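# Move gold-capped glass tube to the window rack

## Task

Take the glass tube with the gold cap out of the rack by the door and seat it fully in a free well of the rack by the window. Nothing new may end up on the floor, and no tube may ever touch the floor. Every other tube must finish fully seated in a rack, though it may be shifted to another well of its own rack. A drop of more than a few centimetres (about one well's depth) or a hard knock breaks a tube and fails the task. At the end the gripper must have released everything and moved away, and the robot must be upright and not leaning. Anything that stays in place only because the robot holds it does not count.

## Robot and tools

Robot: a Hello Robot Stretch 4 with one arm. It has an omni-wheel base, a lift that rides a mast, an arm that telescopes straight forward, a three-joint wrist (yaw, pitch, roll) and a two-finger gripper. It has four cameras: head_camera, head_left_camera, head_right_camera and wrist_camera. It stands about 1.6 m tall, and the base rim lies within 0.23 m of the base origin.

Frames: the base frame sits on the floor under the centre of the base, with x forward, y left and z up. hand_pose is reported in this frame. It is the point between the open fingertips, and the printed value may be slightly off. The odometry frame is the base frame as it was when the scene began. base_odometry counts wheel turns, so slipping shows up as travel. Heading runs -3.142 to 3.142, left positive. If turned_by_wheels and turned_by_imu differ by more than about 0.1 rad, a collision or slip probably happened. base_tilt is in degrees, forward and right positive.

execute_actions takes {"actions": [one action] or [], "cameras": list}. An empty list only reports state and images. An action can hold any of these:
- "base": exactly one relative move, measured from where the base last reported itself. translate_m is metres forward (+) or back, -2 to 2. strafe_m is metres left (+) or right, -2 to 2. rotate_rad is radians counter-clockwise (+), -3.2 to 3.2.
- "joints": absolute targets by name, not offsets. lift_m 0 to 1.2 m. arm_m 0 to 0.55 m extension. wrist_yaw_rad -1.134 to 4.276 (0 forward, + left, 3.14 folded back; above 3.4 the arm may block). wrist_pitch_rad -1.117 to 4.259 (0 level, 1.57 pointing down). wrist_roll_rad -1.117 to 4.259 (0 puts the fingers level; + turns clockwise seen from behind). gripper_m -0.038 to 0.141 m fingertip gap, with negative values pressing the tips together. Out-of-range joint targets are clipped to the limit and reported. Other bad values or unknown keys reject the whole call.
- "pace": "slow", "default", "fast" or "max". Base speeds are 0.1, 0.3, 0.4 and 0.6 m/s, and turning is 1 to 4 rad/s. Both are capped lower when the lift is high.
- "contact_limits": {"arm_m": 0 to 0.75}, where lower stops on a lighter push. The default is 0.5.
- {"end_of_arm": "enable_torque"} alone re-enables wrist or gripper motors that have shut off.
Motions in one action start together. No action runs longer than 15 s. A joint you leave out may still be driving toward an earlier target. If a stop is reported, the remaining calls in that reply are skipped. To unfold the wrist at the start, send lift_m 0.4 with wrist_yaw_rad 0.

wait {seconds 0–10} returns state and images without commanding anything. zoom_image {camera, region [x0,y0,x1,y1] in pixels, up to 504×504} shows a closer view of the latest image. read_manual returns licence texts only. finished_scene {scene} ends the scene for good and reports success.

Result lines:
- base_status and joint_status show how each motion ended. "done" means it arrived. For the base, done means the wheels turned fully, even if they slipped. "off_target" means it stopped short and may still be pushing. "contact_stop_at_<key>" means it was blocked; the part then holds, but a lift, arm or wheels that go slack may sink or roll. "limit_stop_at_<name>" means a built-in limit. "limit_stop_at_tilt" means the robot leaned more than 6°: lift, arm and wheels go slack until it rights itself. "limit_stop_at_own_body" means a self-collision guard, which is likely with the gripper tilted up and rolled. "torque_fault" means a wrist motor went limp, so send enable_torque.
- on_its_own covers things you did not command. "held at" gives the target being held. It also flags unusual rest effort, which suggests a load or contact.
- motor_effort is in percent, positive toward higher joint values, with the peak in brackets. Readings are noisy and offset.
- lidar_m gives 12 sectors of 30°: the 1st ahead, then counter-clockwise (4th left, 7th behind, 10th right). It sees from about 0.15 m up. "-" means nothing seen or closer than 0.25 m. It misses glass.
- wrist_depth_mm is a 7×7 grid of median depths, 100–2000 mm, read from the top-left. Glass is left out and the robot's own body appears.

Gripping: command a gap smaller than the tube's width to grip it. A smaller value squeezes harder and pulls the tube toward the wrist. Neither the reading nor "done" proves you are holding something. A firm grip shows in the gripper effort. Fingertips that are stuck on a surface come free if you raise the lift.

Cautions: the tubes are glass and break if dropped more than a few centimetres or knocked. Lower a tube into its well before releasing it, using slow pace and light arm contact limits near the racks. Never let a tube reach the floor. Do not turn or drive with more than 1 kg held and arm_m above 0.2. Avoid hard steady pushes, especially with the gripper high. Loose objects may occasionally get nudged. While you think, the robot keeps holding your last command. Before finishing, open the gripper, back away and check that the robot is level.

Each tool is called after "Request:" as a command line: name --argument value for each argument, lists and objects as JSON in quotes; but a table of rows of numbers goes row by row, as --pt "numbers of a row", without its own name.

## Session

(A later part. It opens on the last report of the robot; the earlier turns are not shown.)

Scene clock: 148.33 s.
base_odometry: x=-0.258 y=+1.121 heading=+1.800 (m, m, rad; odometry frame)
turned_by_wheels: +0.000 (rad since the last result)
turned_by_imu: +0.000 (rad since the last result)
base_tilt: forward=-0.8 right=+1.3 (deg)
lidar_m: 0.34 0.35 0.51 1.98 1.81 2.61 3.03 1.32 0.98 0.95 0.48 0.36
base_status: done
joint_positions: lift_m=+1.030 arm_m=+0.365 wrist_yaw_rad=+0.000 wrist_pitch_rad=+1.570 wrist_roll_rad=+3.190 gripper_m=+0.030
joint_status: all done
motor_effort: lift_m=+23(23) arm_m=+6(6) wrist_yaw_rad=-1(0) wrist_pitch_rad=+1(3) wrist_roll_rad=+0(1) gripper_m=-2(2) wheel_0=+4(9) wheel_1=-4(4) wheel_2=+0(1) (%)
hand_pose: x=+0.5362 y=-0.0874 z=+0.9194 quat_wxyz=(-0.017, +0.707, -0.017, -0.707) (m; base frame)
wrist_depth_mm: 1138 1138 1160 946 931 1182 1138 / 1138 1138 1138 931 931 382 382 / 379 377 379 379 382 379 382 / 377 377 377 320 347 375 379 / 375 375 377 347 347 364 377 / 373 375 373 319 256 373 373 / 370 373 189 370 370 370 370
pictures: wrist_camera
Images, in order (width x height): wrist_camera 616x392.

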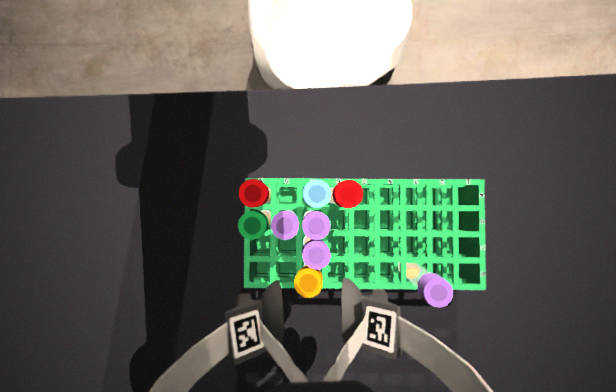

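Request:
execute_actions --actions '[{"joints":{"arm_m":0.369,"lift_m":1.003},"pace":"slow"}]' --cameras '["wrist_camera"]'

Scene clock: 161.97 s.
base_odometry: x=-0.258 y=+1.121 heading=+1.800 (m, m, rad; odometry frame)
turned_by_wheels: +0.000 (rad since the last result)
turned_by_imu: +0.000 (rad since the last result)
base_tilt: forward=-0.7 right=+1.3 (deg)
lidar_m: 0.33 0.37 0.53 2.01 1.82 2.64 3.05 1.33 0.97 0.94 0.50 0.36
base_status: not commanded
joint_positions: lift_m=+1.003 arm_m=+0.368 wrist_yaw_rad=+0.000 wrist_pitch_rad=+1.570 wrist_roll_rad=+3.190 gripper_m=+0.030
joint_status: all done
motor_effort: lift_m=+14(25) arm_m=+6(6) wrist_yaw_rad=+0(0) wrist_pitch_rad=+2(0) wrist_roll_rad=+2(2) gripper_m=-4(4) wheel_0=+4(4) wheel_1=-4(4) wheel_2=+0(0) (%)
hand_pose: x=+0.5391 y=-0.0874 z=+0.8931 quat_wxyz=(-0.017, +0.707, -0.017, -0.707) (m; base frame)
wrist_depth_mm: 1118 1118 1118 904 917 1118 1118 / 1118 355 357 355 357 355 357 / 353 353 353 353 353 353 353 / 351 349 351 294 336 336 351 / 349 349 349 294 309 312 351 / 345 347 347 291 239 347 347 / 343 345 190 345 345 345 347
pictures: wrist_camera
Images, in order (width x height): wrist_camera 616x392.

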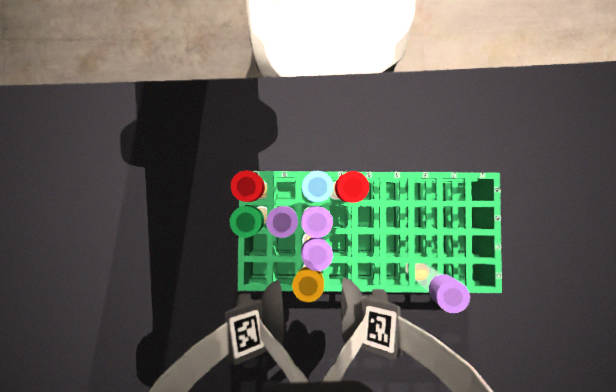

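Request:
execute_actions --actions '[{"joints":{"lift_m":0.98},"pace":"slow"}]' --cameras '["wrist_camera"]'

Request:
execute_actions --actions '[{"joints":{"gripper_m":-0.002}}]' --cameras '["wrist_camera"]'

Request:
execute_actions --actions '[{"joints":{"lift_m":1.0},"pace":"slow"}]' --cameras '["wrist_camera"]'

Scene clock: 167.60 s.
base_odometry: x=-0.258 y=+1.121 heading=+1.800 (m, m, rad; odometry frame)
turned_by_wheels: +0.000 (rad since the last result)
turned_by_imu: +0.000 (rad since the last result)
base_tilt: forward=-0.7 right=+1.4 (deg)
lidar_m: 0.33 0.35 0.51 1.99 1.81 2.61 3.07 1.32 0.97 0.93 0.48 0.35
base_status: not commanded
joint_positions: lift_m=+0.980 arm_m=+0.368 wrist_yaw_rad=+0.000 wrist_pitch_rad=+1.570 wrist_roll_rad=+3.190 gripper_m=+0.030
joint_status: all done
motor_effort: lift_m=+14(14) arm_m=+6(6) wrist_yaw_rad=+0(0) wrist_pitch_rad=+1(0) wrist_roll_rad=+1(1) gripper_m=-5(5) wheel_0=+5(4) wheel_1=-4(4) wheel_2=+0(0) (%)
hand_pose: x=+0.5391 y=-0.0874 z=+0.8701 quat_wxyz=(-0.017, +0.707, -0.017, -0.707) (m; base frame)
wrist_depth_mm: 1098 1098 1118 891 891 1118 1098 / 332 334 332 330 334 332 332 / 330 330 330 330 330 330 332 / 329 329 327 211 298 291 329 / 327 327 325 270 285 291 329 / 324 325 325 211 270 297 325 / 322 324 189 324 322 324 324
pictures: wrist_camera
Images, in order (width x height): wrist_camera 616x392.

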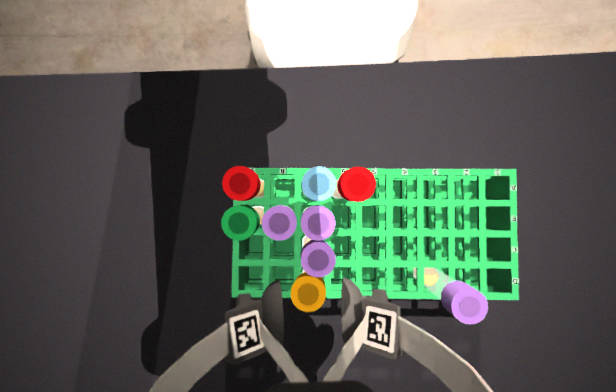

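Scene clock: 168.70 s.
base_odometry: x=-0.258 y=+1.121 heading=+1.800 (m, m, rad; odometry frame)
turned_by_wheels: +0.000 (rad since the last result)
turned_by_imu: +0.000 (rad since the last result)
base_tilt: forward=-0.7 right=+1.2 (deg)
lidar_m: 0.33 0.38 0.53 1.99 1.80 2.62 3.04 1.31 0.96 0.93 0.48 0.36
base_status: not commanded
joint_positions: lift_m=+0.980 arm_m=+0.368 wrist_yaw_rad=+0.000 wrist_pitch_rad=+1.570 wrist_roll_rad=+3.190 gripper_m=-0.002
joint_status: all done
motor_effort: lift_m=+14(14) arm_m=+6(6) wrist_yaw_rad=+0(1) wrist_pitch_rad=+1(1) wrist_roll_rad=+1(0) gripper_m=-12(12) wheel_0=+4(4) wheel_1=-4(4) wheel_2=+0(0) (%)
hand_pose: x=+0.5391 y=-0.0874 z=+0.8701 quat_wxyz=(-0.017, +0.707, -0.017, -0.707) (m; base frame)
wrist_depth_mm: 1118 1118 1098 904 891 1098 1118 / 332 332 332 332 332 332 334 / 330 330 332 330 330 330 330 / 329 329 329 211 298 293 330 / 327 327 327 270 296 290 327 / 324 325 324 203 270 297 327 / 322 322 179 324 324 324 324
pictures: wrist_camera
Images, in order (width x height): wrist_camera 616x392.

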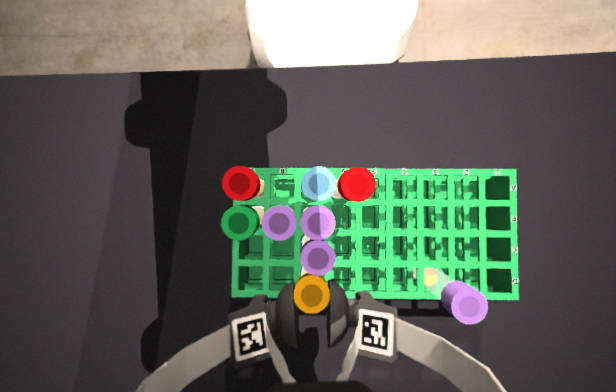

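Scene clock: 169.63 s.
base_odometry: x=-0.258 y=+1.121 heading=+1.800 (m, m, rad; odometry frame)
turned_by_wheels: +0.000 (rad since the last result)
turned_by_imu: +0.000 (rad since the last result)
base_tilt: forward=-0.6 right=+1.2 (deg)
lidar_m: 0.34 0.37 0.52 1.97 1.79 2.63 3.06 1.31 0.97 0.92 0.50 0.36
base_status: not commanded
joint_positions: lift_m=+1.000 arm_m=+0.368 wrist_yaw_rad=+0.000 wrist_pitch_rad=+1.570 wrist_roll_rad=+3.190 gripper_m=-0.002
joint_status: all done
motor_effort: lift_m=+23(22) arm_m=+6(6) wrist_yaw_rad=-1(1) wrist_pitch_rad=+1(1) wrist_roll_rad=+3(2) gripper_m=-13(11) wheel_0=+4(5) wheel_1=-4(4) wheel_2=+0(0) (%)
hand_pose: x=+0.5391 y=-0.0874 z=+0.8894 quat_wxyz=(-0.017, +0.707, -0.017, -0.707) (m; base frame)
wrist_depth_mm: 1118 1118 1118 904 904 1118 1138 / 351 351 351 353 351 351 351 / 351 349 349 349 349 349 349 / 349 347 347 291 336 317 347 / 345 345 345 290 290 312 345 / 343 343 343 202 242 343 343 / 342 342 179 342 342 342 342
pictures: wrist_camera
Images, in order (width x height): wrist_camera 616x392.

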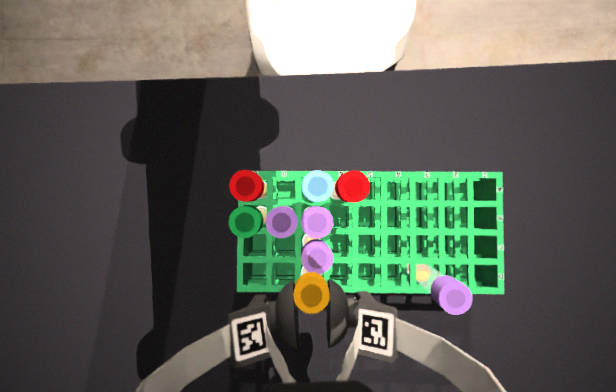

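Request:
execute_actions --actions '[{"joints":{"lift_m":1.13},"pace":"slow"}]' --cameras '["wrist_camera"]'

Request:
execute_actions --actions '[{"base":{"translate_m":-0.5},"joints":{"arm_m":0.1}}]' --cameras '["head_camera"]'

Request:
execute_actions --actions '[{"base":{"rotate_rad":3.1416},"pace":"slow"}]' --cameras '[]'

Request:
execute_actions --actions '[{"base":{"strafe_m":-0.25}}]' --cameras '[]'

Request:
execute_actions --actions '[{"base":{"translate_m":1.6}}]' --cameras '["head_camera","wrist_camera"]'

Scene clock: 179.77 s.
base_odometry: x=-0.258 y=+1.121 heading=+1.800 (m, m, rad; odometry frame)
turned_by_wheels: +0.000 (rad since the last result)
turned_by_imu: +0.001 (rad since the last result)
base_tilt: forward=-0.6 right=+1.3 (deg)
lidar_m: 0.34 0.36 0.52 2.01 1.78 2.61 3.05 1.32 0.99 0.94 0.50 0.34
base_status: not commanded
joint_positions: lift_m=+1.130 arm_m=+0.368 wrist_yaw_rad=+0.000 wrist_pitch_rad=+1.570 wrist_roll_rad=+3.190 gripper_m=-0.002
joint_status: all done
motor_effort: lift_m=+23(23) arm_m=+6(6) wrist_yaw_rad=+0(1) wrist_pitch_rad=+1(1) wrist_roll_rad=+0(1) gripper_m=-13(11) wheel_0=+4(4) wheel_1=-4(4) wheel_2=-1(0) (%)
hand_pose: x=+0.5391 y=-0.0874 z=+1.0194 quat_wxyz=(-0.017, +0.707, -0.017, -0.707) (m; base frame)
wrist_depth_mm: 1255 1255 1255 1042 1042 1255 1255 / 1229 1255 1255 1042 1255 1255 1255 / 477 480 480 480 480 480 480 / 477 477 480 421 421 477 477 / 473 473 473 466 442 477 473 / 473 473 473 204 469 473 473 / 469 469 179 469 466 466 469
pictures: wrist_camera
Images, in order (width x height): wrist_camera 616x392.

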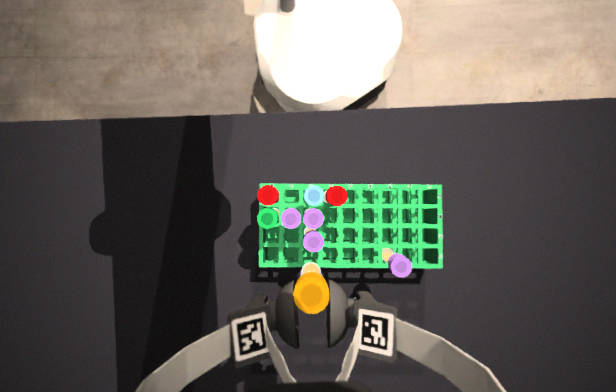

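Scene clock: 182.93 s.
base_odometry: x=-0.144 y=+0.634 heading=+1.800 (m, m, rad; odometry frame)
turned_by_wheels: +0.000 (rad since the last result)
turned_by_imu: -0.001 (rad since the last result)
base_tilt: forward=-0.7 right=+1.4 (deg)
lidar_m: 0.84 0.91 1.26 1.71 1.80 2.36 2.50 1.28 0.95 0.92 0.98 0.88
base_status: done
joint_positions: lift_m=+1.130 arm_m=+0.101 wrist_yaw_rad=+0.000 wrist_pitch_rad=+1.570 wrist_roll_rad=+3.190 gripper_m=-0.002
joint_status: all done
motor_effort: lift_m=+23(23) arm_m=-5(6) wrist_yaw_rad=+1(0) wrist_pitch_rad=+0(0) wrist_roll_rad=+2(1) gripper_m=-12(12) wheel_0=-2(7) wheel_1=-4(7) wheel_2=+0(10) (%)
hand_pose: x=+0.2721 y=-0.0874 z=+1.0194 quat_wxyz=(-0.017, +0.707, -0.017, -0.707) (m; base frame)
wrist_depth_mm: 1255 1255 1255 1255 1255 1281 1255 / 1255 1229 1255 1025 1229 1229 1229 / 1229 1229 1255 1042 1042 1229 1229 / 1229 1229 1229 1060 1229 1255 1229 / 1205 1229 1229 1205 1205 1205 1205 / 1205 1205 1205 203 1205 1229 1205 / 1205 1205 179 1205 1205 1205 1205
pictures: head_camera
Images, in order (width x height): head_camera 420x560.

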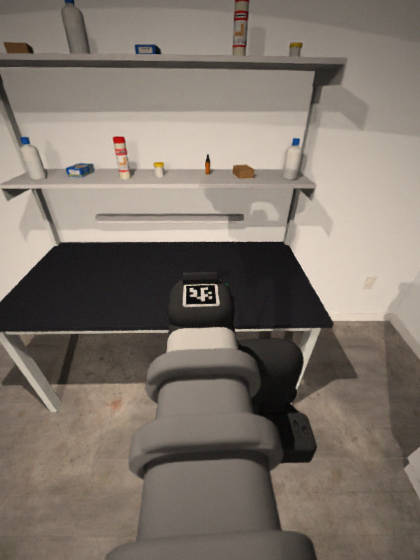

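Scene clock: 187.37 s.
base_odometry: x=-0.144 y=+0.634 heading=-1.343 (m, m, rad; odometry frame)
turned_by_wheels: +3.141 (rad since the last result)
turned_by_imu: +3.126 (rad since the last result)
base_tilt: forward=-0.7 right=+1.3 (deg)
lidar_m: 2.27 1.24 0.94 0.92 0.98 0.87 0.84 0.90 1.26 1.72 1.81 2.35
base_status: done
joint_positions: lift_m=+1.130 arm_m=+0.101 wrist_yaw_rad=+0.000 wrist_pitch_rad=+1.570 wrist_roll_rad=+3.190 gripper_m=-0.002
joint_status: not commanded
motor_effort: lift_m=+23(23) arm_m=-6(6) wrist_yaw_rad=+1(0) wrist_pitch_rad=+0(0) wrist_roll_rad=+0(0) gripper_m=-12(13) wheel_0=-3(7) wheel_1=-5(4) wheel_2=-1(6) (%)
hand_pose: x=+0.2721 y=-0.0874 z=+1.0194 quat_wxyz=(-0.017, +0.707, -0.017, -0.707) (m; base frame)
wrist_depth_mm: 1229 1255 1255 1229 1255 1255 1255 / 1255 1255 1255 1025 1255 1229 1229 / 1229 1229 1229 1042 1042 1229 1229 / 1205 1229 1255 1060 1229 1229 1229 / 1229 1205 1229 1229 1229 1229 1229 / 1205 1229 1205 203 1229 1205 1229 / 1205 1205 179 1205 1229 1205 1205
pictures: none
No camera images: the call's "cameras" was empty. Leave "cameras" out to get every camera's image.

Scene clock: 189.50 s.
base_odometry: x=-0.387 y=+0.577 heading=-1.343 (m, m, rad; odometry frame)
turned_by_wheels: +0.000 (rad since the last result)
turned_by_imu: -0.001 (rad since the last result)
base_tilt: forward=-0.6 right=+1.2 (deg)
lidar_m: 2.26 1.59 1.20 1.16 1.24 0.88 0.85 0.90 1.95 1.45 1.54 2.35
base_status: done
joint_positions: lift_m=+1.130 arm_m=+0.101 wrist_yaw_rad=+0.000 wrist_pitch_rad=+1.570 wrist_roll_rad=+3.190 gripper_m=-0.002
joint_status: not commanded
motor_effort: lift_m=+22(23) arm_m=-6(6) wrist_yaw_rad=+1(0) wrist_pitch_rad=+1(1) wrist_roll_rad=+0(3) gripper_m=-11(12) wheel_0=-1(12) wheel_1=-2(10) wheel_2=+0(0) (%)
hand_pose: x=+0.2721 y=-0.0874 z=+1.0194 quat_wxyz=(-0.017, +0.707, -0.017, -0.707) (m; base frame)
wrist_depth_mm: 1255 1229 1255 1255 1255 1255 1255 / 1255 1229 1229 1025 1255 1255 1229 / 1255 1229 1255 1042 1025 1255 1255 / 1255 1229 1229 1042 1229 1229 1229 / 1229 1229 1229 1229 1205 1229 1229 / 1205 1205 1205 204 1229 1205 1205 / 1182 1205 179 1205 1182 1205 1205
pictures: none
No camera images: the call's "cameras" was empty. Leave "cameras" out to get every camera's image.

Scene clock: 196.33 s.
base_odometry: x=-0.025 y=-0.981 heading=-1.342 (m, m, rad; odometry frame)
turned_by_wheels: +0.001 (rad since the last result)
turned_by_imu: +0.004 (rad since the last result)
base_tilt: forward=-0.8 right=+1.2 (deg)
lidar_m: 0.67 0.69 1.71 1.18 1.15 1.67 3.15 2.09 1.63 1.54 0.92 0.68
base_status: done
joint_positions: lift_m=+1.130 arm_m=+0.101 wrist_yaw_rad=+0.000 wrist_pitch_rad=+1.570 wrist_roll_rad=+3.190 gripper_m=-0.002
joint_status: not commanded
motor_effort: lift_m=+22(22) arm_m=-6(6) wrist_yaw_rad=-1(1) wrist_pitch_rad=+1(0) wrist_roll_rad=+2(1) gripper_m=-12(13) wheel_0=+3(8) wheel_1=+2(4) wheel_2=+2(10) (%)
hand_pose: x=+0.2721 y=-0.0874 z=+1.0194 quat_wxyz=(-0.017, +0.707, -0.017, -0.707) (m; base frame)
wrist_depth_mm: 1255 1255 1255 1255 1255 1255 1255 / 1255 1229 1229 1025 1255 1229 1229 / 1255 1229 1229 1025 1025 1229 1229 / 1229 1229 1229 1060 1229 1229 1255 / 1205 1229 1229 1229 1229 1229 1229 / 1205 1205 1229 203 1205 1229 1205 / 1205 1205 179 1205 1229 1205 1205
pictures: head_camera, wrist_camera
Images, in order (width x height): head_camera 420x560, wrist_camera 616x392.

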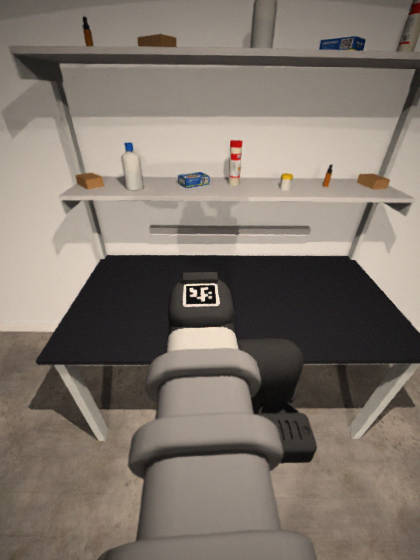

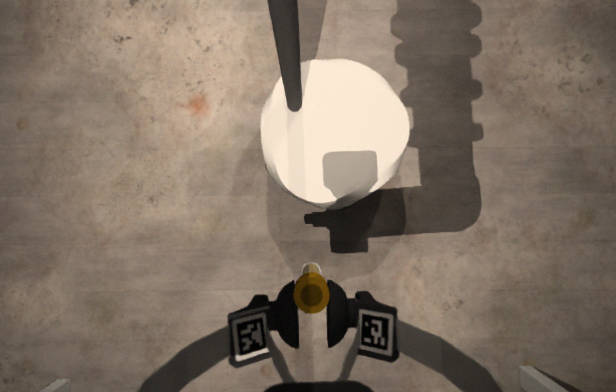

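Advance modestly (stool) and use the arm.

Request:
execute_actions --actions '[{"base":{"translate_m":0.3},"joints":{"arm_m":0.45},"pace":"slow"}]' --cameras '["head_left_camera","wrist_camera"]'

Scene clock: 204.97 s.
base_odometry: x=+0.043 y=-1.273 heading=-1.342 (m, m, rad; odometry frame)
turned_by_wheels: +0.000 (rad since the last result)
turned_by_imu: +0.002 (rad since the last result)
base_tilt: forward=-0.6 right=+1.2 (deg)
lidar_m: 0.35 0.39 0.56 1.63 1.24 1.61 3.49 2.13 1.67 1.51 0.52 0.38
base_status: done
joint_positions: lift_m=+1.130 arm_m=+0.449 wrist_yaw_rad=+0.000 wrist_pitch_rad=+1.570 wrist_roll_rad=+3.190 gripper_m=-0.002
joint_status: all done
motor_effort: lift_m=+22(22) arm_m=+6(6) wrist_yaw_rad=+0(1) wrist_pitch_rad=+0(0) wrist_roll_rad=+0(0) gripper_m=-12(12) wheel_0=+2(6) wheel_1=+3(5) wheel_2=-1(7) (%)
hand_pose: x=+0.6201 y=-0.0874 z=+1.0194 quat_wxyz=(-0.017, +0.707, -0.017, -0.707) (m; base frame)
wrist_depth_mm: 1229 1255 1255 1042 1255 1255 1255 / 480 480 484 480 484 484 484 / 480 480 477 477 480 480 480 / 477 477 477 477 469 477 477 / 473 473 473 445 418 477 477 / 469 473 473 204 469 473 469 / 469 469 179 469 469 466 469
pictures: head_left_camera, wrist_camera
Images, in order (width x height): head_left_camera 420x672, wrist_camera 616x392.

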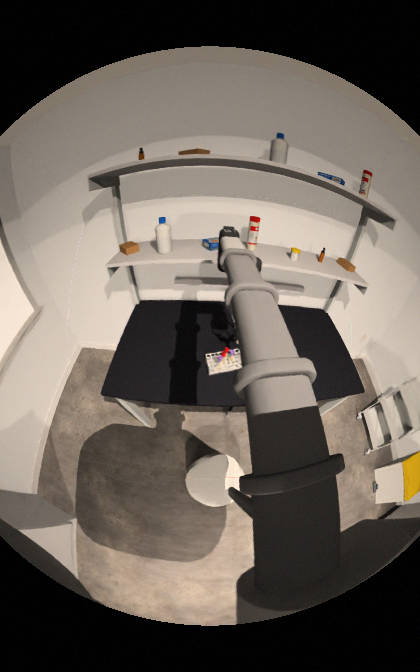

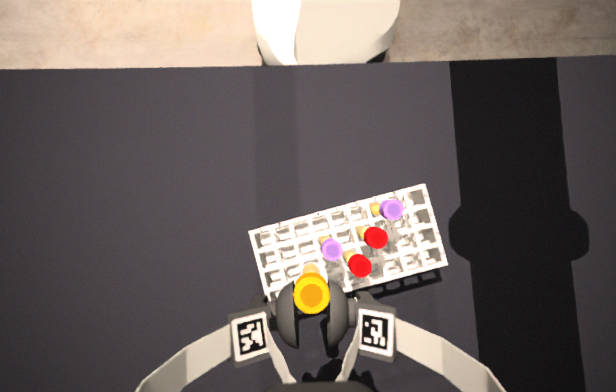

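Request:
zoom_image --camera "wrist_camera" --region '[230, 170, 460, 320]'

Region (230, 170, 460, 320) of wrist_camera's 616x392 image, scaled by 2.191; it fills the top 329 rows of this view, and the rest is white.

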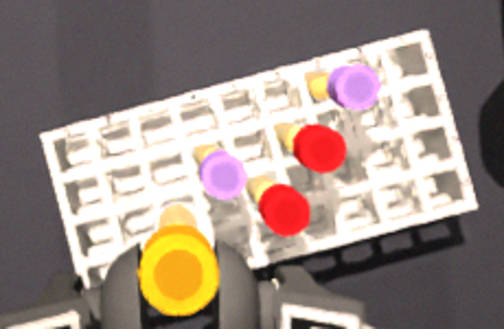

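Request:
execute_actions --actions '[{"base":{"strafe_m":-0.04},"joints":{"arm_m":0.487},"pace":"slow"}]' --cameras '[]'

Request:
execute_actions --actions '[{"joints":{"lift_m":1.05},"pace":"slow"}]' --cameras '["wrist_camera"]'

Request:
zoom_image --camera "wrist_camera" --region '[240, 150, 440, 320]'

Scene clock: 219.97 s.
base_odometry: x=+0.004 y=-1.282 heading=-1.342 (m, m, rad; odometry frame)
turned_by_wheels: +0.000 (rad since the last result)
turned_by_imu: +0.000 (rad since the last result)
base_tilt: forward=-0.6 right=+1.2 (deg)
lidar_m: 0.36 0.38 0.55 1.69 1.30 1.70 3.49 2.05 1.62 1.49 0.50 0.37
base_status: done
joint_positions: lift_m=+1.130 arm_m=+0.486 wrist_yaw_rad=+0.000 wrist_pitch_rad=+1.570 wrist_roll_rad=+3.190 gripper_m=-0.002
joint_status: all done
motor_effort: lift_m=+22(22) arm_m=+6(6) wrist_yaw_rad=+0(0) wrist_pitch_rad=-1(1) wrist_roll_rad=+0(1) gripper_m=-11(10) wheel_0=+4(6) wheel_1=-4(5) wheel_2=+0(2) (%)
hand_pose: x=+0.6571 y=-0.0874 z=+1.0194 quat_wxyz=(-0.017, +0.707, -0.017, -0.707) (m; base frame)
wrist_depth_mm: 1255 1255 1255 1042 1025 1255 484 / 484 480 484 480 484 484 480 / 480 480 480 480 480 480 480 / 477 477 477 469 421 477 480 / 473 473 473 466 473 473 477 / 469 473 473 203 473 469 473 / 466 466 179 469 466 466 469
pictures: none
No camera images: the call's "cameras" was empty. Leave "cameras" out to get every camera's image.

Scene clock: 221.50 s.
base_odometry: x=+0.004 y=-1.282 heading=-1.342 (m, m, rad; odometry frame)
turned_by_wheels: +0.000 (rad since the last result)
turned_by_imu: +0.000 (rad since the last result)
base_tilt: forward=-0.6 right=+1.2 (deg)
lidar_m: 0.34 0.38 0.56 1.69 1.29 1.71 3.47 2.07 1.61 1.48 0.50 0.38
base_status: not commanded
joint_positions: lift_m=+1.050 arm_m=+0.486 wrist_yaw_rad=+0.000 wrist_pitch_rad=+1.570 wrist_roll_rad=+3.190 gripper_m=-0.002
joint_status: all done
motor_effort: lift_m=+15(24) arm_m=+6(6) wrist_yaw_rad=+0(2) wrist_pitch_rad=+0(0) wrist_roll_rad=-1(1) gripper_m=-11(10) wheel_0=+4(4) wheel_1=-4(4) wheel_2=+0(0) (%)
hand_pose: x=+0.6571 y=-0.0874 z=+0.9401 quat_wxyz=(-0.017, +0.707, -0.017, -0.707) (m; base frame)
wrist_depth_mm: 404 407 404 407 404 407 404 / 404 402 404 402 404 404 404 / 402 399 402 402 402 399 402 / 399 397 399 392 340 359 399 / 397 397 397 387 368 394 397 / 394 394 394 203 392 392 394 / 392 392 179 389 392 392 392
pictures: wrist_camera
Images, in order (width x height): wrist_camera 616x392.

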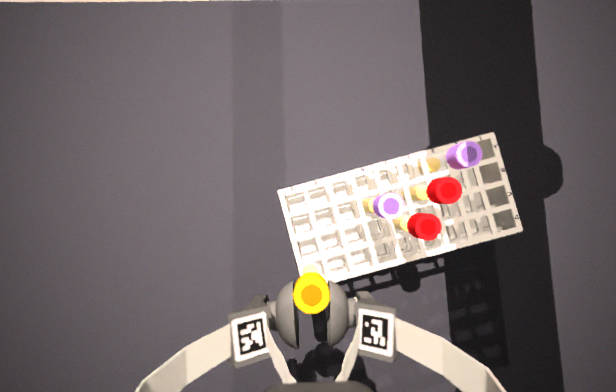

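Region (240, 150, 440, 320) of wrist_camera's 616x392 image, scaled by 2.520; it fills the top 428 rows of this view, and the rest is white.

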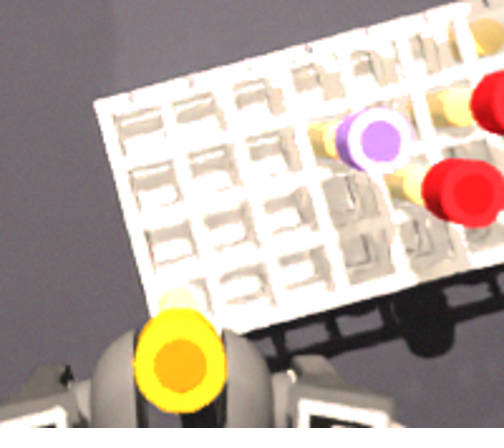

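Request:
execute_actions --actions '[{"base":{"strafe_m":-0.003},"pace":"slow"}]' --cameras '[]'

Request:
execute_actions --actions '[{"joints":{"lift_m":1.02},"pace":"slow"}]' --cameras '["wrist_camera","head_left_camera"]'

Request:
zoom_image --camera "wrist_camera" --region '[240, 150, 440, 320]'

Request:
zoom_image --camera "head_left_camera" --region '[170, 300, 290, 400]'

Scene clock: 228.90 s.
base_odometry: x=+0.001 y=-1.283 heading=-1.342 (m, m, rad; odometry frame)
turned_by_wheels: +0.000 (rad since the last result)
turned_by_imu: +0.000 (rad since the last result)
base_tilt: forward=-0.7 right=+1.1 (deg)
lidar_m: 0.35 0.39 0.56 1.68 1.29 1.71 3.49 2.04 1.62 1.49 0.52 0.37
base_status: done
joint_positions: lift_m=+1.050 arm_m=+0.486 wrist_yaw_rad=+0.000 wrist_pitch_rad=+1.570 wrist_roll_rad=+3.190 gripper_m=-0.002
joint_status: not commanded
motor_effort: lift_m=+15(15) arm_m=+6(6) wrist_yaw_rad=-1(1) wrist_pitch_rad=+0(0) wrist_roll_rad=-1(2) gripper_m=-14(11) wheel_0=+2(6) wheel_1=-3(3) wheel_2=+0(0) (%)
hand_pose: x=+0.6571 y=-0.0874 z=+0.9401 quat_wxyz=(-0.017, +0.707, -0.017, -0.707) (m; base frame)
wrist_depth_mm: 404 407 404 404 407 404 407 / 402 402 404 402 402 404 404 / 402 399 399 399 402 399 402 / 397 399 397 392 342 355 399 / 397 394 397 387 366 397 394 / 394 394 394 203 394 394 394 / 392 392 179 392 392 392 392
pictures: none
No camera images: the call's "cameras" was empty. Leave "cameras" out to get every camera's image.

Scene clock: 229.97 s.
base_odometry: x=+0.001 y=-1.283 heading=-1.342 (m, m, rad; odometry frame)
turned_by_wheels: +0.000 (rad since the last result)
turned_by_imu: +0.000 (rad since the last result)
base_tilt: forward=-0.7 right=+1.2 (deg)
lidar_m: 0.36 0.36 0.56 1.70 1.29 1.71 3.48 2.07 1.64 1.49 0.52 0.37
base_status: not commanded
joint_positions: lift_m=+1.021 arm_m=+0.486 wrist_yaw_rad=+0.000 wrist_pitch_rad=+1.570 wrist_roll_rad=+3.190 gripper_m=-0.002
joint_status: all done
motor_effort: lift_m=+12(13) arm_m=+6(6) wrist_yaw_rad=+0(1) wrist_pitch_rad=+1(1) wrist_roll_rad=+0(1) gripper_m=-12(11) wheel_0=+2(2) wheel_1=-3(3) wheel_2=+0(0) (%)
hand_pose: x=+0.6571 y=-0.0874 z=+0.9103 quat_wxyz=(-0.017, +0.707, -0.017, -0.707) (m; base frame)
wrist_depth_mm: 375 375 375 375 377 377 377 / 373 375 375 375 375 375 373 / 370 373 370 373 370 357 370 / 368 370 370 362 314 314 370 / 368 368 368 359 338 368 368 / 366 368 366 204 364 366 366 / 362 364 179 362 364 362 366
pictures: head_left_camera, wrist_camera
Images, in order (width x height): head_left_camera 420x672, wrist_camera 616x392.

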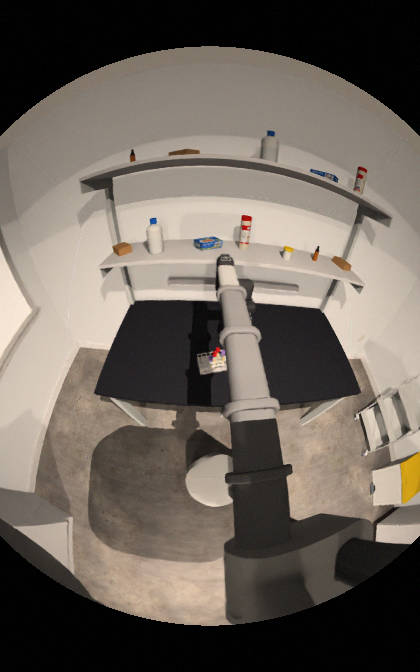

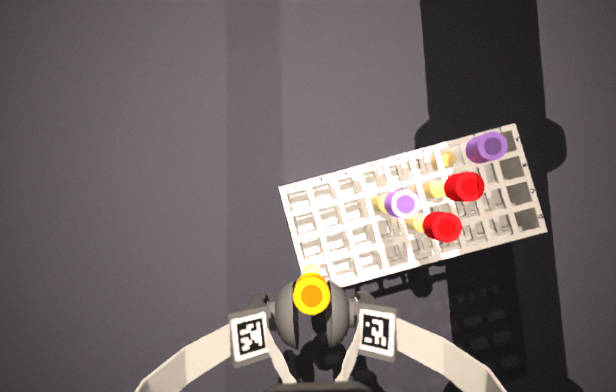

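Region (240, 150, 440, 320) of wrist_camera's 616x392 image, scaled by 2.520; it fills the top 428 rows of this view, and the rest is white.

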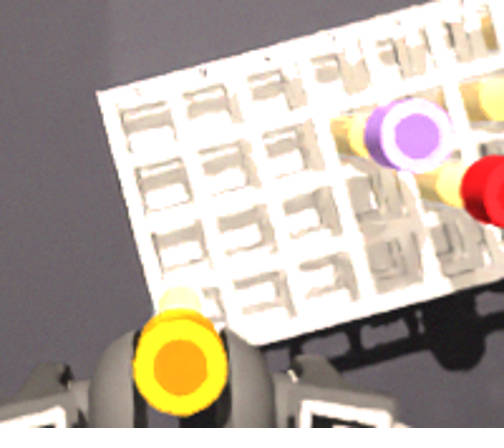

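Region (170, 300, 290, 400) of head_left_camera's 420x672 image, scaled by 4.200, with more detail than that image has.

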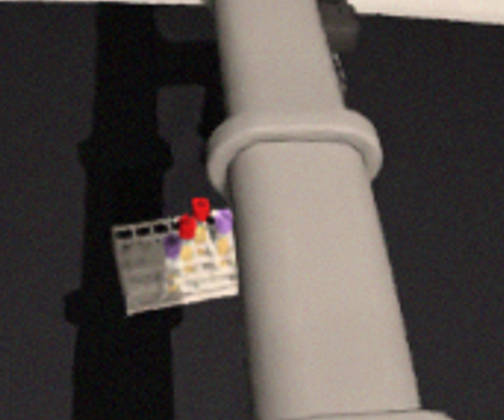

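Request:
execute_actions --actions '[{"joints":{"lift_m":1.045},"pace":"slow"}]' --cameras '[]'

Request:
execute_actions --actions '[{"base":{"strafe_m":-0.007},"pace":"slow"}]' --cameras '["wrist_camera"]'

Request:
zoom_image --camera "wrist_camera" --region '[240, 150, 440, 320]'

Scene clock: 239.17 s.
base_odometry: x=+0.001 y=-1.283 heading=-1.342 (m, m, rad; odometry frame)
turned_by_wheels: +0.000 (rad since the last result)
turned_by_imu: +0.000 (rad since the last result)
base_tilt: forward=-0.5 right=+1.2 (deg)
lidar_m: 0.36 0.39 0.55 1.68 1.30 1.71 3.47 2.09 1.64 1.48 0.51 0.38
base_status: not commanded
joint_positions: lift_m=+1.045 arm_m=+0.486 wrist_yaw_rad=+0.000 wrist_pitch_rad=+1.570 wrist_roll_rad=+3.190 gripper_m=-0.002
joint_status: all done
motor_effort: lift_m=+23(22) arm_m=+6(6) wrist_yaw_rad=+0(0) wrist_pitch_rad=+0(0) wrist_roll_rad=-2(1) gripper_m=-11(13) wheel_0=+2(2) wheel_1=-3(3) wheel_2=+0(0) (%)
hand_pose: x=+0.6571 y=-0.0874 z=+0.9343 quat_wxyz=(-0.017, +0.707, -0.017, -0.707) (m; base frame)
wrist_depth_mm: 399 399 402 399 399 399 399 / 397 399 397 399 397 399 399 / 394 394 394 394 397 397 394 / 394 394 392 387 336 338 394 / 389 389 389 382 375 392 392 / 387 387 389 202 387 389 389 / 387 384 179 384 384 387 387
pictures: none
No camera images: the call's "cameras" was empty. Leave "cameras" out to get every camera's image.

Scene clock: 239.93 s.
base_odometry: x=-0.005 y=-1.285 heading=-1.342 (m, m, rad; odometry frame)
turned_by_wheels: +0.000 (rad since the last result)
turned_by_imu: +0.000 (rad since the last result)
base_tilt: forward=-0.7 right=+1.3 (deg)
lidar_m: 0.36 0.39 0.56 1.70 1.29 1.70 3.49 2.07 1.63 1.48 0.51 0.38
base_status: done
joint_positions: lift_m=+1.045 arm_m=+0.486 wrist_yaw_rad=+0.000 wrist_pitch_rad=+1.570 wrist_roll_rad=+3.190 gripper_m=-0.002
joint_status: not commanded
motor_effort: lift_m=+23(23) arm_m=+6(6) wrist_yaw_rad=+0(0) wrist_pitch_rad=+0(1) wrist_roll_rad=+0(2) gripper_m=-11(12) wheel_0=+4(7) wheel_1=-5(8) wheel_2=+0(0) (%)
hand_pose: x=+0.6571 y=-0.0874 z=+0.9343 quat_wxyz=(-0.017, +0.707, -0.017, -0.707) (m; base frame)
wrist_depth_mm: 399 402 399 399 399 399 399 / 397 397 397 397 397 397 399 / 394 394 394 394 397 394 397 / 392 394 394 387 336 336 394 / 389 389 389 382 362 389 392 / 387 389 387 203 387 389 389 / 384 384 179 387 384 387 387
pictures: wrist_camera
Images, in order (width x height): wrist_camera 616x392.

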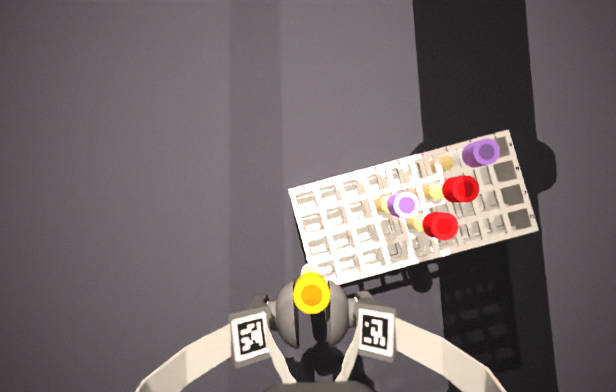

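Region (240, 150, 440, 320) of wrist_camera's 616x392 image, scaled by 2.520; it fills the top 428 rows of this view, and the rest is white.

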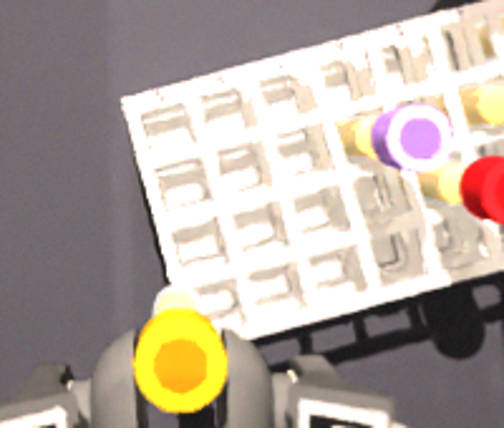

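Request:
execute_actions --actions '[{"base":{"strafe_m":0.014},"pace":"slow"}]' --cameras '["wrist_camera"]'

Request:
zoom_image --camera "wrist_camera" --region '[240, 150, 440, 320]'

Scene clock: 247.97 s.
base_odometry: x=+0.008 y=-1.281 heading=-1.342 (m, m, rad; odometry frame)
turned_by_wheels: +0.000 (rad since the last result)
turned_by_imu: +0.000 (rad since the last result)
base_tilt: forward=-0.7 right=+1.1 (deg)
lidar_m: 0.37 0.39 0.56 1.70 1.29 1.68 3.47 2.04 1.64 1.49 0.51 0.37
base_status: done
joint_positions: lift_m=+1.045 arm_m=+0.486 wrist_yaw_rad=+0.000 wrist_pitch_rad=+1.570 wrist_roll_rad=+3.190 gripper_m=-0.002
joint_status: not commanded
motor_effort: lift_m=+23(24) arm_m=+6(6) wrist_yaw_rad=+0(0) wrist_pitch_rad=+0(1) wrist_roll_rad=+2(2) gripper_m=-11(11) wheel_0=-3(7) wheel_1=+1(5) wheel_2=+0(1) (%)
hand_pose: x=+0.6571 y=-0.0874 z=+0.9343 quat_wxyz=(-0.017, +0.707, -0.017, -0.707) (m; base frame)
wrist_depth_mm: 402 399 399 399 399 402 399 / 397 397 399 399 397 397 399 / 397 394 394 394 394 394 394 / 392 392 394 384 336 364 394 / 389 392 389 382 362 392 389 / 389 387 387 203 389 389 389 / 384 387 179 384 387 387 387
pictures: wrist_camera
Images, in order (width x height): wrist_camera 616x392.

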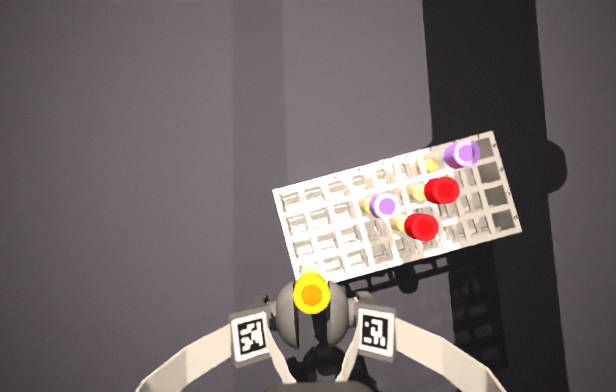

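Region (240, 150, 440, 320) of wrist_camera's 616x392 image, scaled by 2.520; it fills the top 428 rows of this view, and the rest is white.

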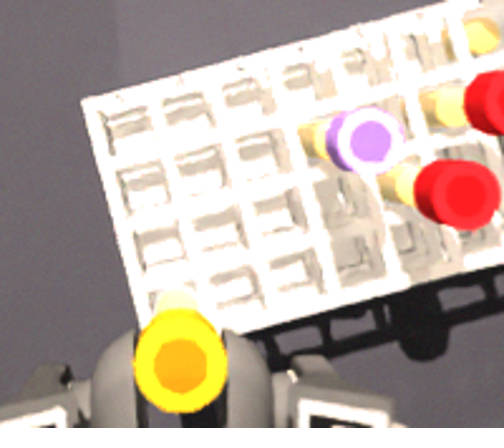

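Request:
execute_actions --actions '[{"joints":{"lift_m":1.015},"pace":"slow"}]' --cameras '["wrist_camera"]'

Request:
zoom_image --camera "wrist_camera" --region '[240, 150, 440, 320]'

Scene clock: 252.53 s.
base_odometry: x=+0.008 y=-1.281 heading=-1.342 (m, m, rad; odometry frame)
turned_by_wheels: +0.000 (rad since the last result)
turned_by_imu: +0.000 (rad since the last result)
base_tilt: forward=-0.6 right=+1.2 (deg)
lidar_m: 0.36 0.39 0.56 1.69 1.30 1.70 3.49 2.04 1.64 1.48 0.50 0.37
base_status: not commanded
joint_positions: lift_m=+1.015 arm_m=+0.486 wrist_yaw_rad=+0.000 wrist_pitch_rad=+1.570 wrist_roll_rad=+3.190 gripper_m=-0.002
joint_status: all done
motor_effort: lift_m=+14(22) arm_m=+6(6) wrist_yaw_rad=-1(1) wrist_pitch_rad=+1(2) wrist_roll_rad=+0(0) gripper_m=-12(12) wheel_0=-3(2) wheel_1=+2(1) wheel_2=+0(0) (%)
hand_pose: x=+0.6572 y=-0.0874 z=+0.9051 quat_wxyz=(-0.017, +0.707, -0.017, -0.707) (m; base frame)
wrist_depth_mm: 368 370 370 370 370 370 370 / 368 368 368 368 366 366 368 / 366 366 366 364 366 319 366 / 364 362 362 353 307 307 364 / 362 362 359 353 330 359 359 / 357 359 359 202 357 357 359 / 357 357 179 357 355 357 357
pictures: wrist_camera
Images, in order (width x height): wrist_camera 616x392.

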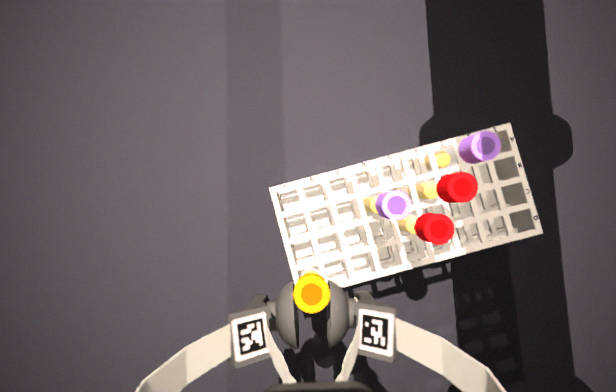

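Region (240, 150, 440, 320) of wrist_camera's 616x392 image, scaled by 2.520; it fills the top 428 rows of this view, and the rest is white.

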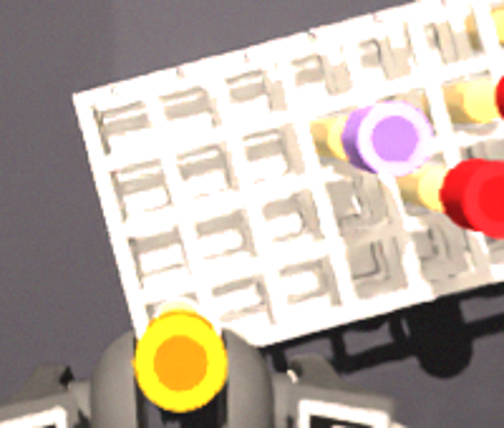

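Request:
execute_actions --actions '[{"joints":{"lift_m":0.982},"pace":"slow"}]' --cameras '["wrist_camera"]'

Request:
execute_actions --actions '[{"joints":{"gripper_m":0.03}}]' --cameras '["wrist_camera"]'

Request:
execute_actions --actions '[{"joints":{"lift_m":1.06}}]' --cameras '[]'

Request:
execute_actions --actions '[{"base":{"translate_m":-0.3},"joints":{"arm_m":0.05,"lift_m":0.8,"wrist_pitch_rad":0.3,"wrist_roll_rad":0}}]' --cameras '["wrist_camera","head_camera"]'

Scene clock: 264.63 s.
base_odometry: x=+0.008 y=-1.281 heading=-1.342 (m, m, rad; odometry frame)
turned_by_wheels: +0.000 (rad since the last result)
turned_by_imu: +0.000 (rad since the last result)
base_tilt: forward=-0.6 right=+1.3 (deg)
lidar_m: 0.36 0.40 0.56 1.68 1.29 1.69 3.49 2.08 1.63 1.48 0.51 0.37
base_status: not commanded
joint_positions: lift_m=+0.983 arm_m=+0.486 wrist_yaw_rad=+0.000 wrist_pitch_rad=+1.570 wrist_roll_rad=+3.190 gripper_m=-0.002
joint_status: all done
motor_effort: lift_m=+12(13) arm_m=+6(6) wrist_yaw_rad=+0(0) wrist_pitch_rad=+1(2) wrist_roll_rad=+0(1) gripper_m=-11(12) wheel_0=-2(3) wheel_1=+2(2) wheel_2=+0(0) (%)
hand_pose: x=+0.6572 y=-0.0874 z=+0.8723 quat_wxyz=(-0.017, +0.707, -0.017, -0.707) (m; base frame)
wrist_depth_mm: 338 338 338 338 338 336 338 / 334 336 336 336 336 336 336 / 334 332 332 334 332 277 334 / 332 330 330 324 276 273 334 / 329 330 330 301 300 301 329 / 329 329 327 200 273 329 329 / 325 327 179 325 324 327 327
pictures: wrist_camera
Images, in order (width x height): wrist_camera 616x392.

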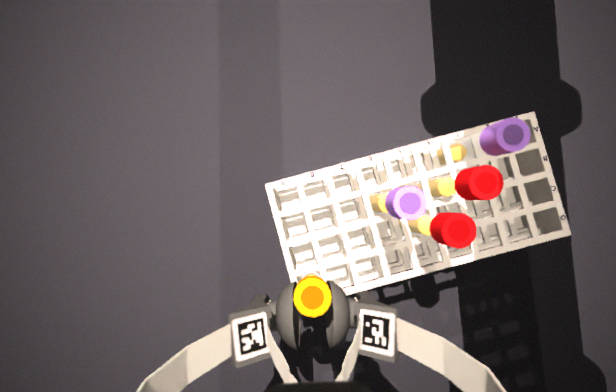

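Scene clock: 265.73 s.
base_odometry: x=+0.008 y=-1.281 heading=-1.342 (m, m, rad; odometry frame)
turned_by_wheels: +0.000 (rad since the last result)
turned_by_imu: +0.000 (rad since the last result)
base_tilt: forward=-0.7 right=+1.2 (deg)
lidar_m: 0.37 0.39 0.55 1.68 1.30 1.70 3.48 2.06 1.64 1.49 0.52 0.38
base_status: not commanded
joint_positions: lift_m=+0.982 arm_m=+0.486 wrist_yaw_rad=+0.000 wrist_pitch_rad=+1.570 wrist_roll_rad=+3.190 gripper_m=+0.030
joint_status: all done
motor_effort: lift_m=+14(14) arm_m=+6(6) wrist_yaw_rad=+0(1) wrist_pitch_rad=+1(0) wrist_roll_rad=+2(1) gripper_m=-4(11) wheel_0=-3(2) wheel_1=+2(2) wheel_2=+0(0) (%)
hand_pose: x=+0.6572 y=-0.0874 z=+0.8721 quat_wxyz=(-0.017, +0.707, -0.017, -0.707) (m; base frame)
wrist_depth_mm: 336 336 336 336 338 338 336 / 334 334 336 334 334 334 336 / 332 332 332 332 332 277 332 / 330 332 330 322 274 273 330 / 329 329 329 298 298 301 329 / 327 325 327 212 272 327 327 / 324 324 190 324 325 325 325
pictures: wrist_camera
Images, in order (width x height): wrist_camera 616x392.

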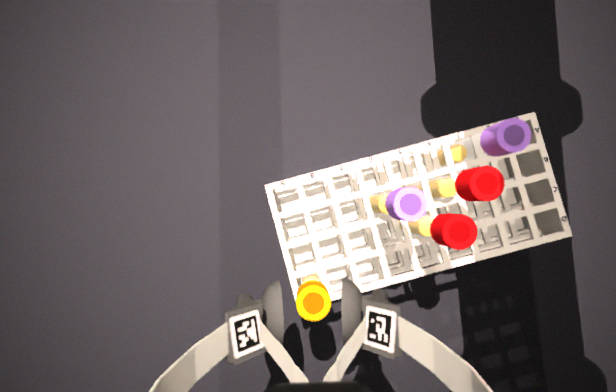

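Scene clock: 267.03 s.
base_odometry: x=+0.008 y=-1.281 heading=-1.342 (m, m, rad; odometry frame)
turned_by_wheels: +0.000 (rad since the last result)
turned_by_imu: +0.000 (rad since the last result)
base_tilt: forward=-0.6 right=+1.2 (deg)
lidar_m: 0.37 0.39 0.57 1.70 1.28 1.68 3.47 2.05 1.64 1.49 0.51 0.38
base_status: not commanded
joint_positions: lift_m=+1.060 arm_m=+0.486 wrist_yaw_rad=+0.000 wrist_pitch_rad=+1.570 wrist_roll_rad=+3.190 gripper_m=+0.030
joint_status: all done
motor_effort: lift_m=+23(23) arm_m=+6(6) wrist_yaw_rad=+0(0) wrist_pitch_rad=+1(2) wrist_roll_rad=-1(1) gripper_m=-4(5) wheel_0=-3(3) wheel_1=+2(1) wheel_2=+0(0) (%)
hand_pose: x=+0.6572 y=-0.0874 z=+0.9494 quat_wxyz=(-0.017, +0.707, -0.017, -0.707) (m; base frame)
wrist_depth_mm: 415 413 415 415 415 413 413 / 413 413 413 413 413 413 413 / 410 407 410 410 410 410 410 / 407 407 407 399 351 377 407 / 404 404 404 394 392 404 407 / 402 402 404 402 402 404 404 / 399 402 190 399 399 399 402
pictures: none
No camera images: the call's "cameras" was empty. Leave "cameras" out to get every camera's image.

Scene clock: 269.50 s.
base_odometry: x=-0.060 y=-0.989 heading=-1.342 (m, m, rad; odometry frame)
turned_by_wheels: +0.000 (rad since the last result)
turned_by_imu: -0.001 (rad since the last result)
base_tilt: forward=-0.6 right=+1.3 (deg)
lidar_m: 0.67 0.70 1.77 1.19 1.17 1.73 3.16 2.07 1.60 1.50 0.93 0.68
base_status: done
joint_positions: lift_m=+0.800 arm_m=+0.051 wrist_yaw_rad=+0.000 wrist_pitch_rad=+0.302 wrist_roll_rad=+0.000 gripper_m=+0.030
joint_status: all done
motor_effort: lift_m=+15(22) arm_m=-6(6) wrist_yaw_rad=+0(2) wrist_pitch_rad=-7(10) wrist_roll_rad=-2(1) gripper_m=-5(4) wheel_0=-3(7) wheel_1=-2(6) wheel_2=+1(10) (%)
hand_pose: x=+0.4973 y=-0.0875 z=+0.8926 quat_wxyz=(+0.989, +0.000, +0.151, +0.000) (m; base frame)
wrist_depth_mm: 1042 1138 1098 1098 1078 1060 1042 / 1182 1160 1138 1118 1078 1098 1098 / 1229 1229 1182 1182 1160 1138 1118 / 917 904 809 723 831 798 778 / 615 603 585 580 569 559 554 / 462 452 445 430 418 427 424 / 1366 1255 190 480 661 477 1205
pictures: head_camera, wrist_camera
Images, in order (width x height): head_camera 420x560, wrist_camera 616x392.

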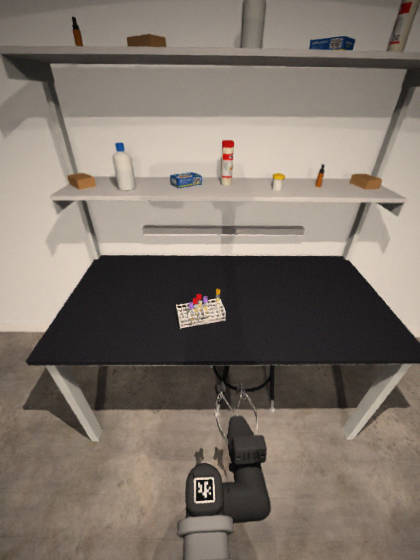

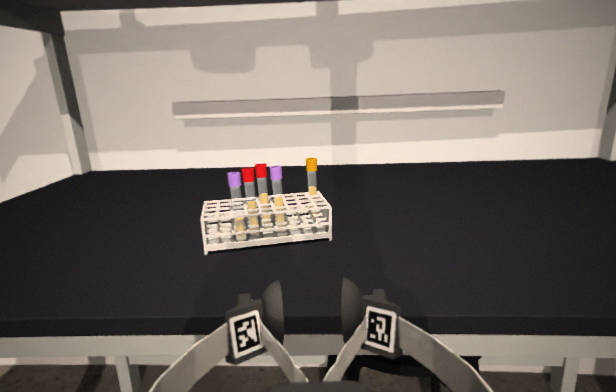

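Request:
finished_scene --scene 1

The scene is finished: the task was done.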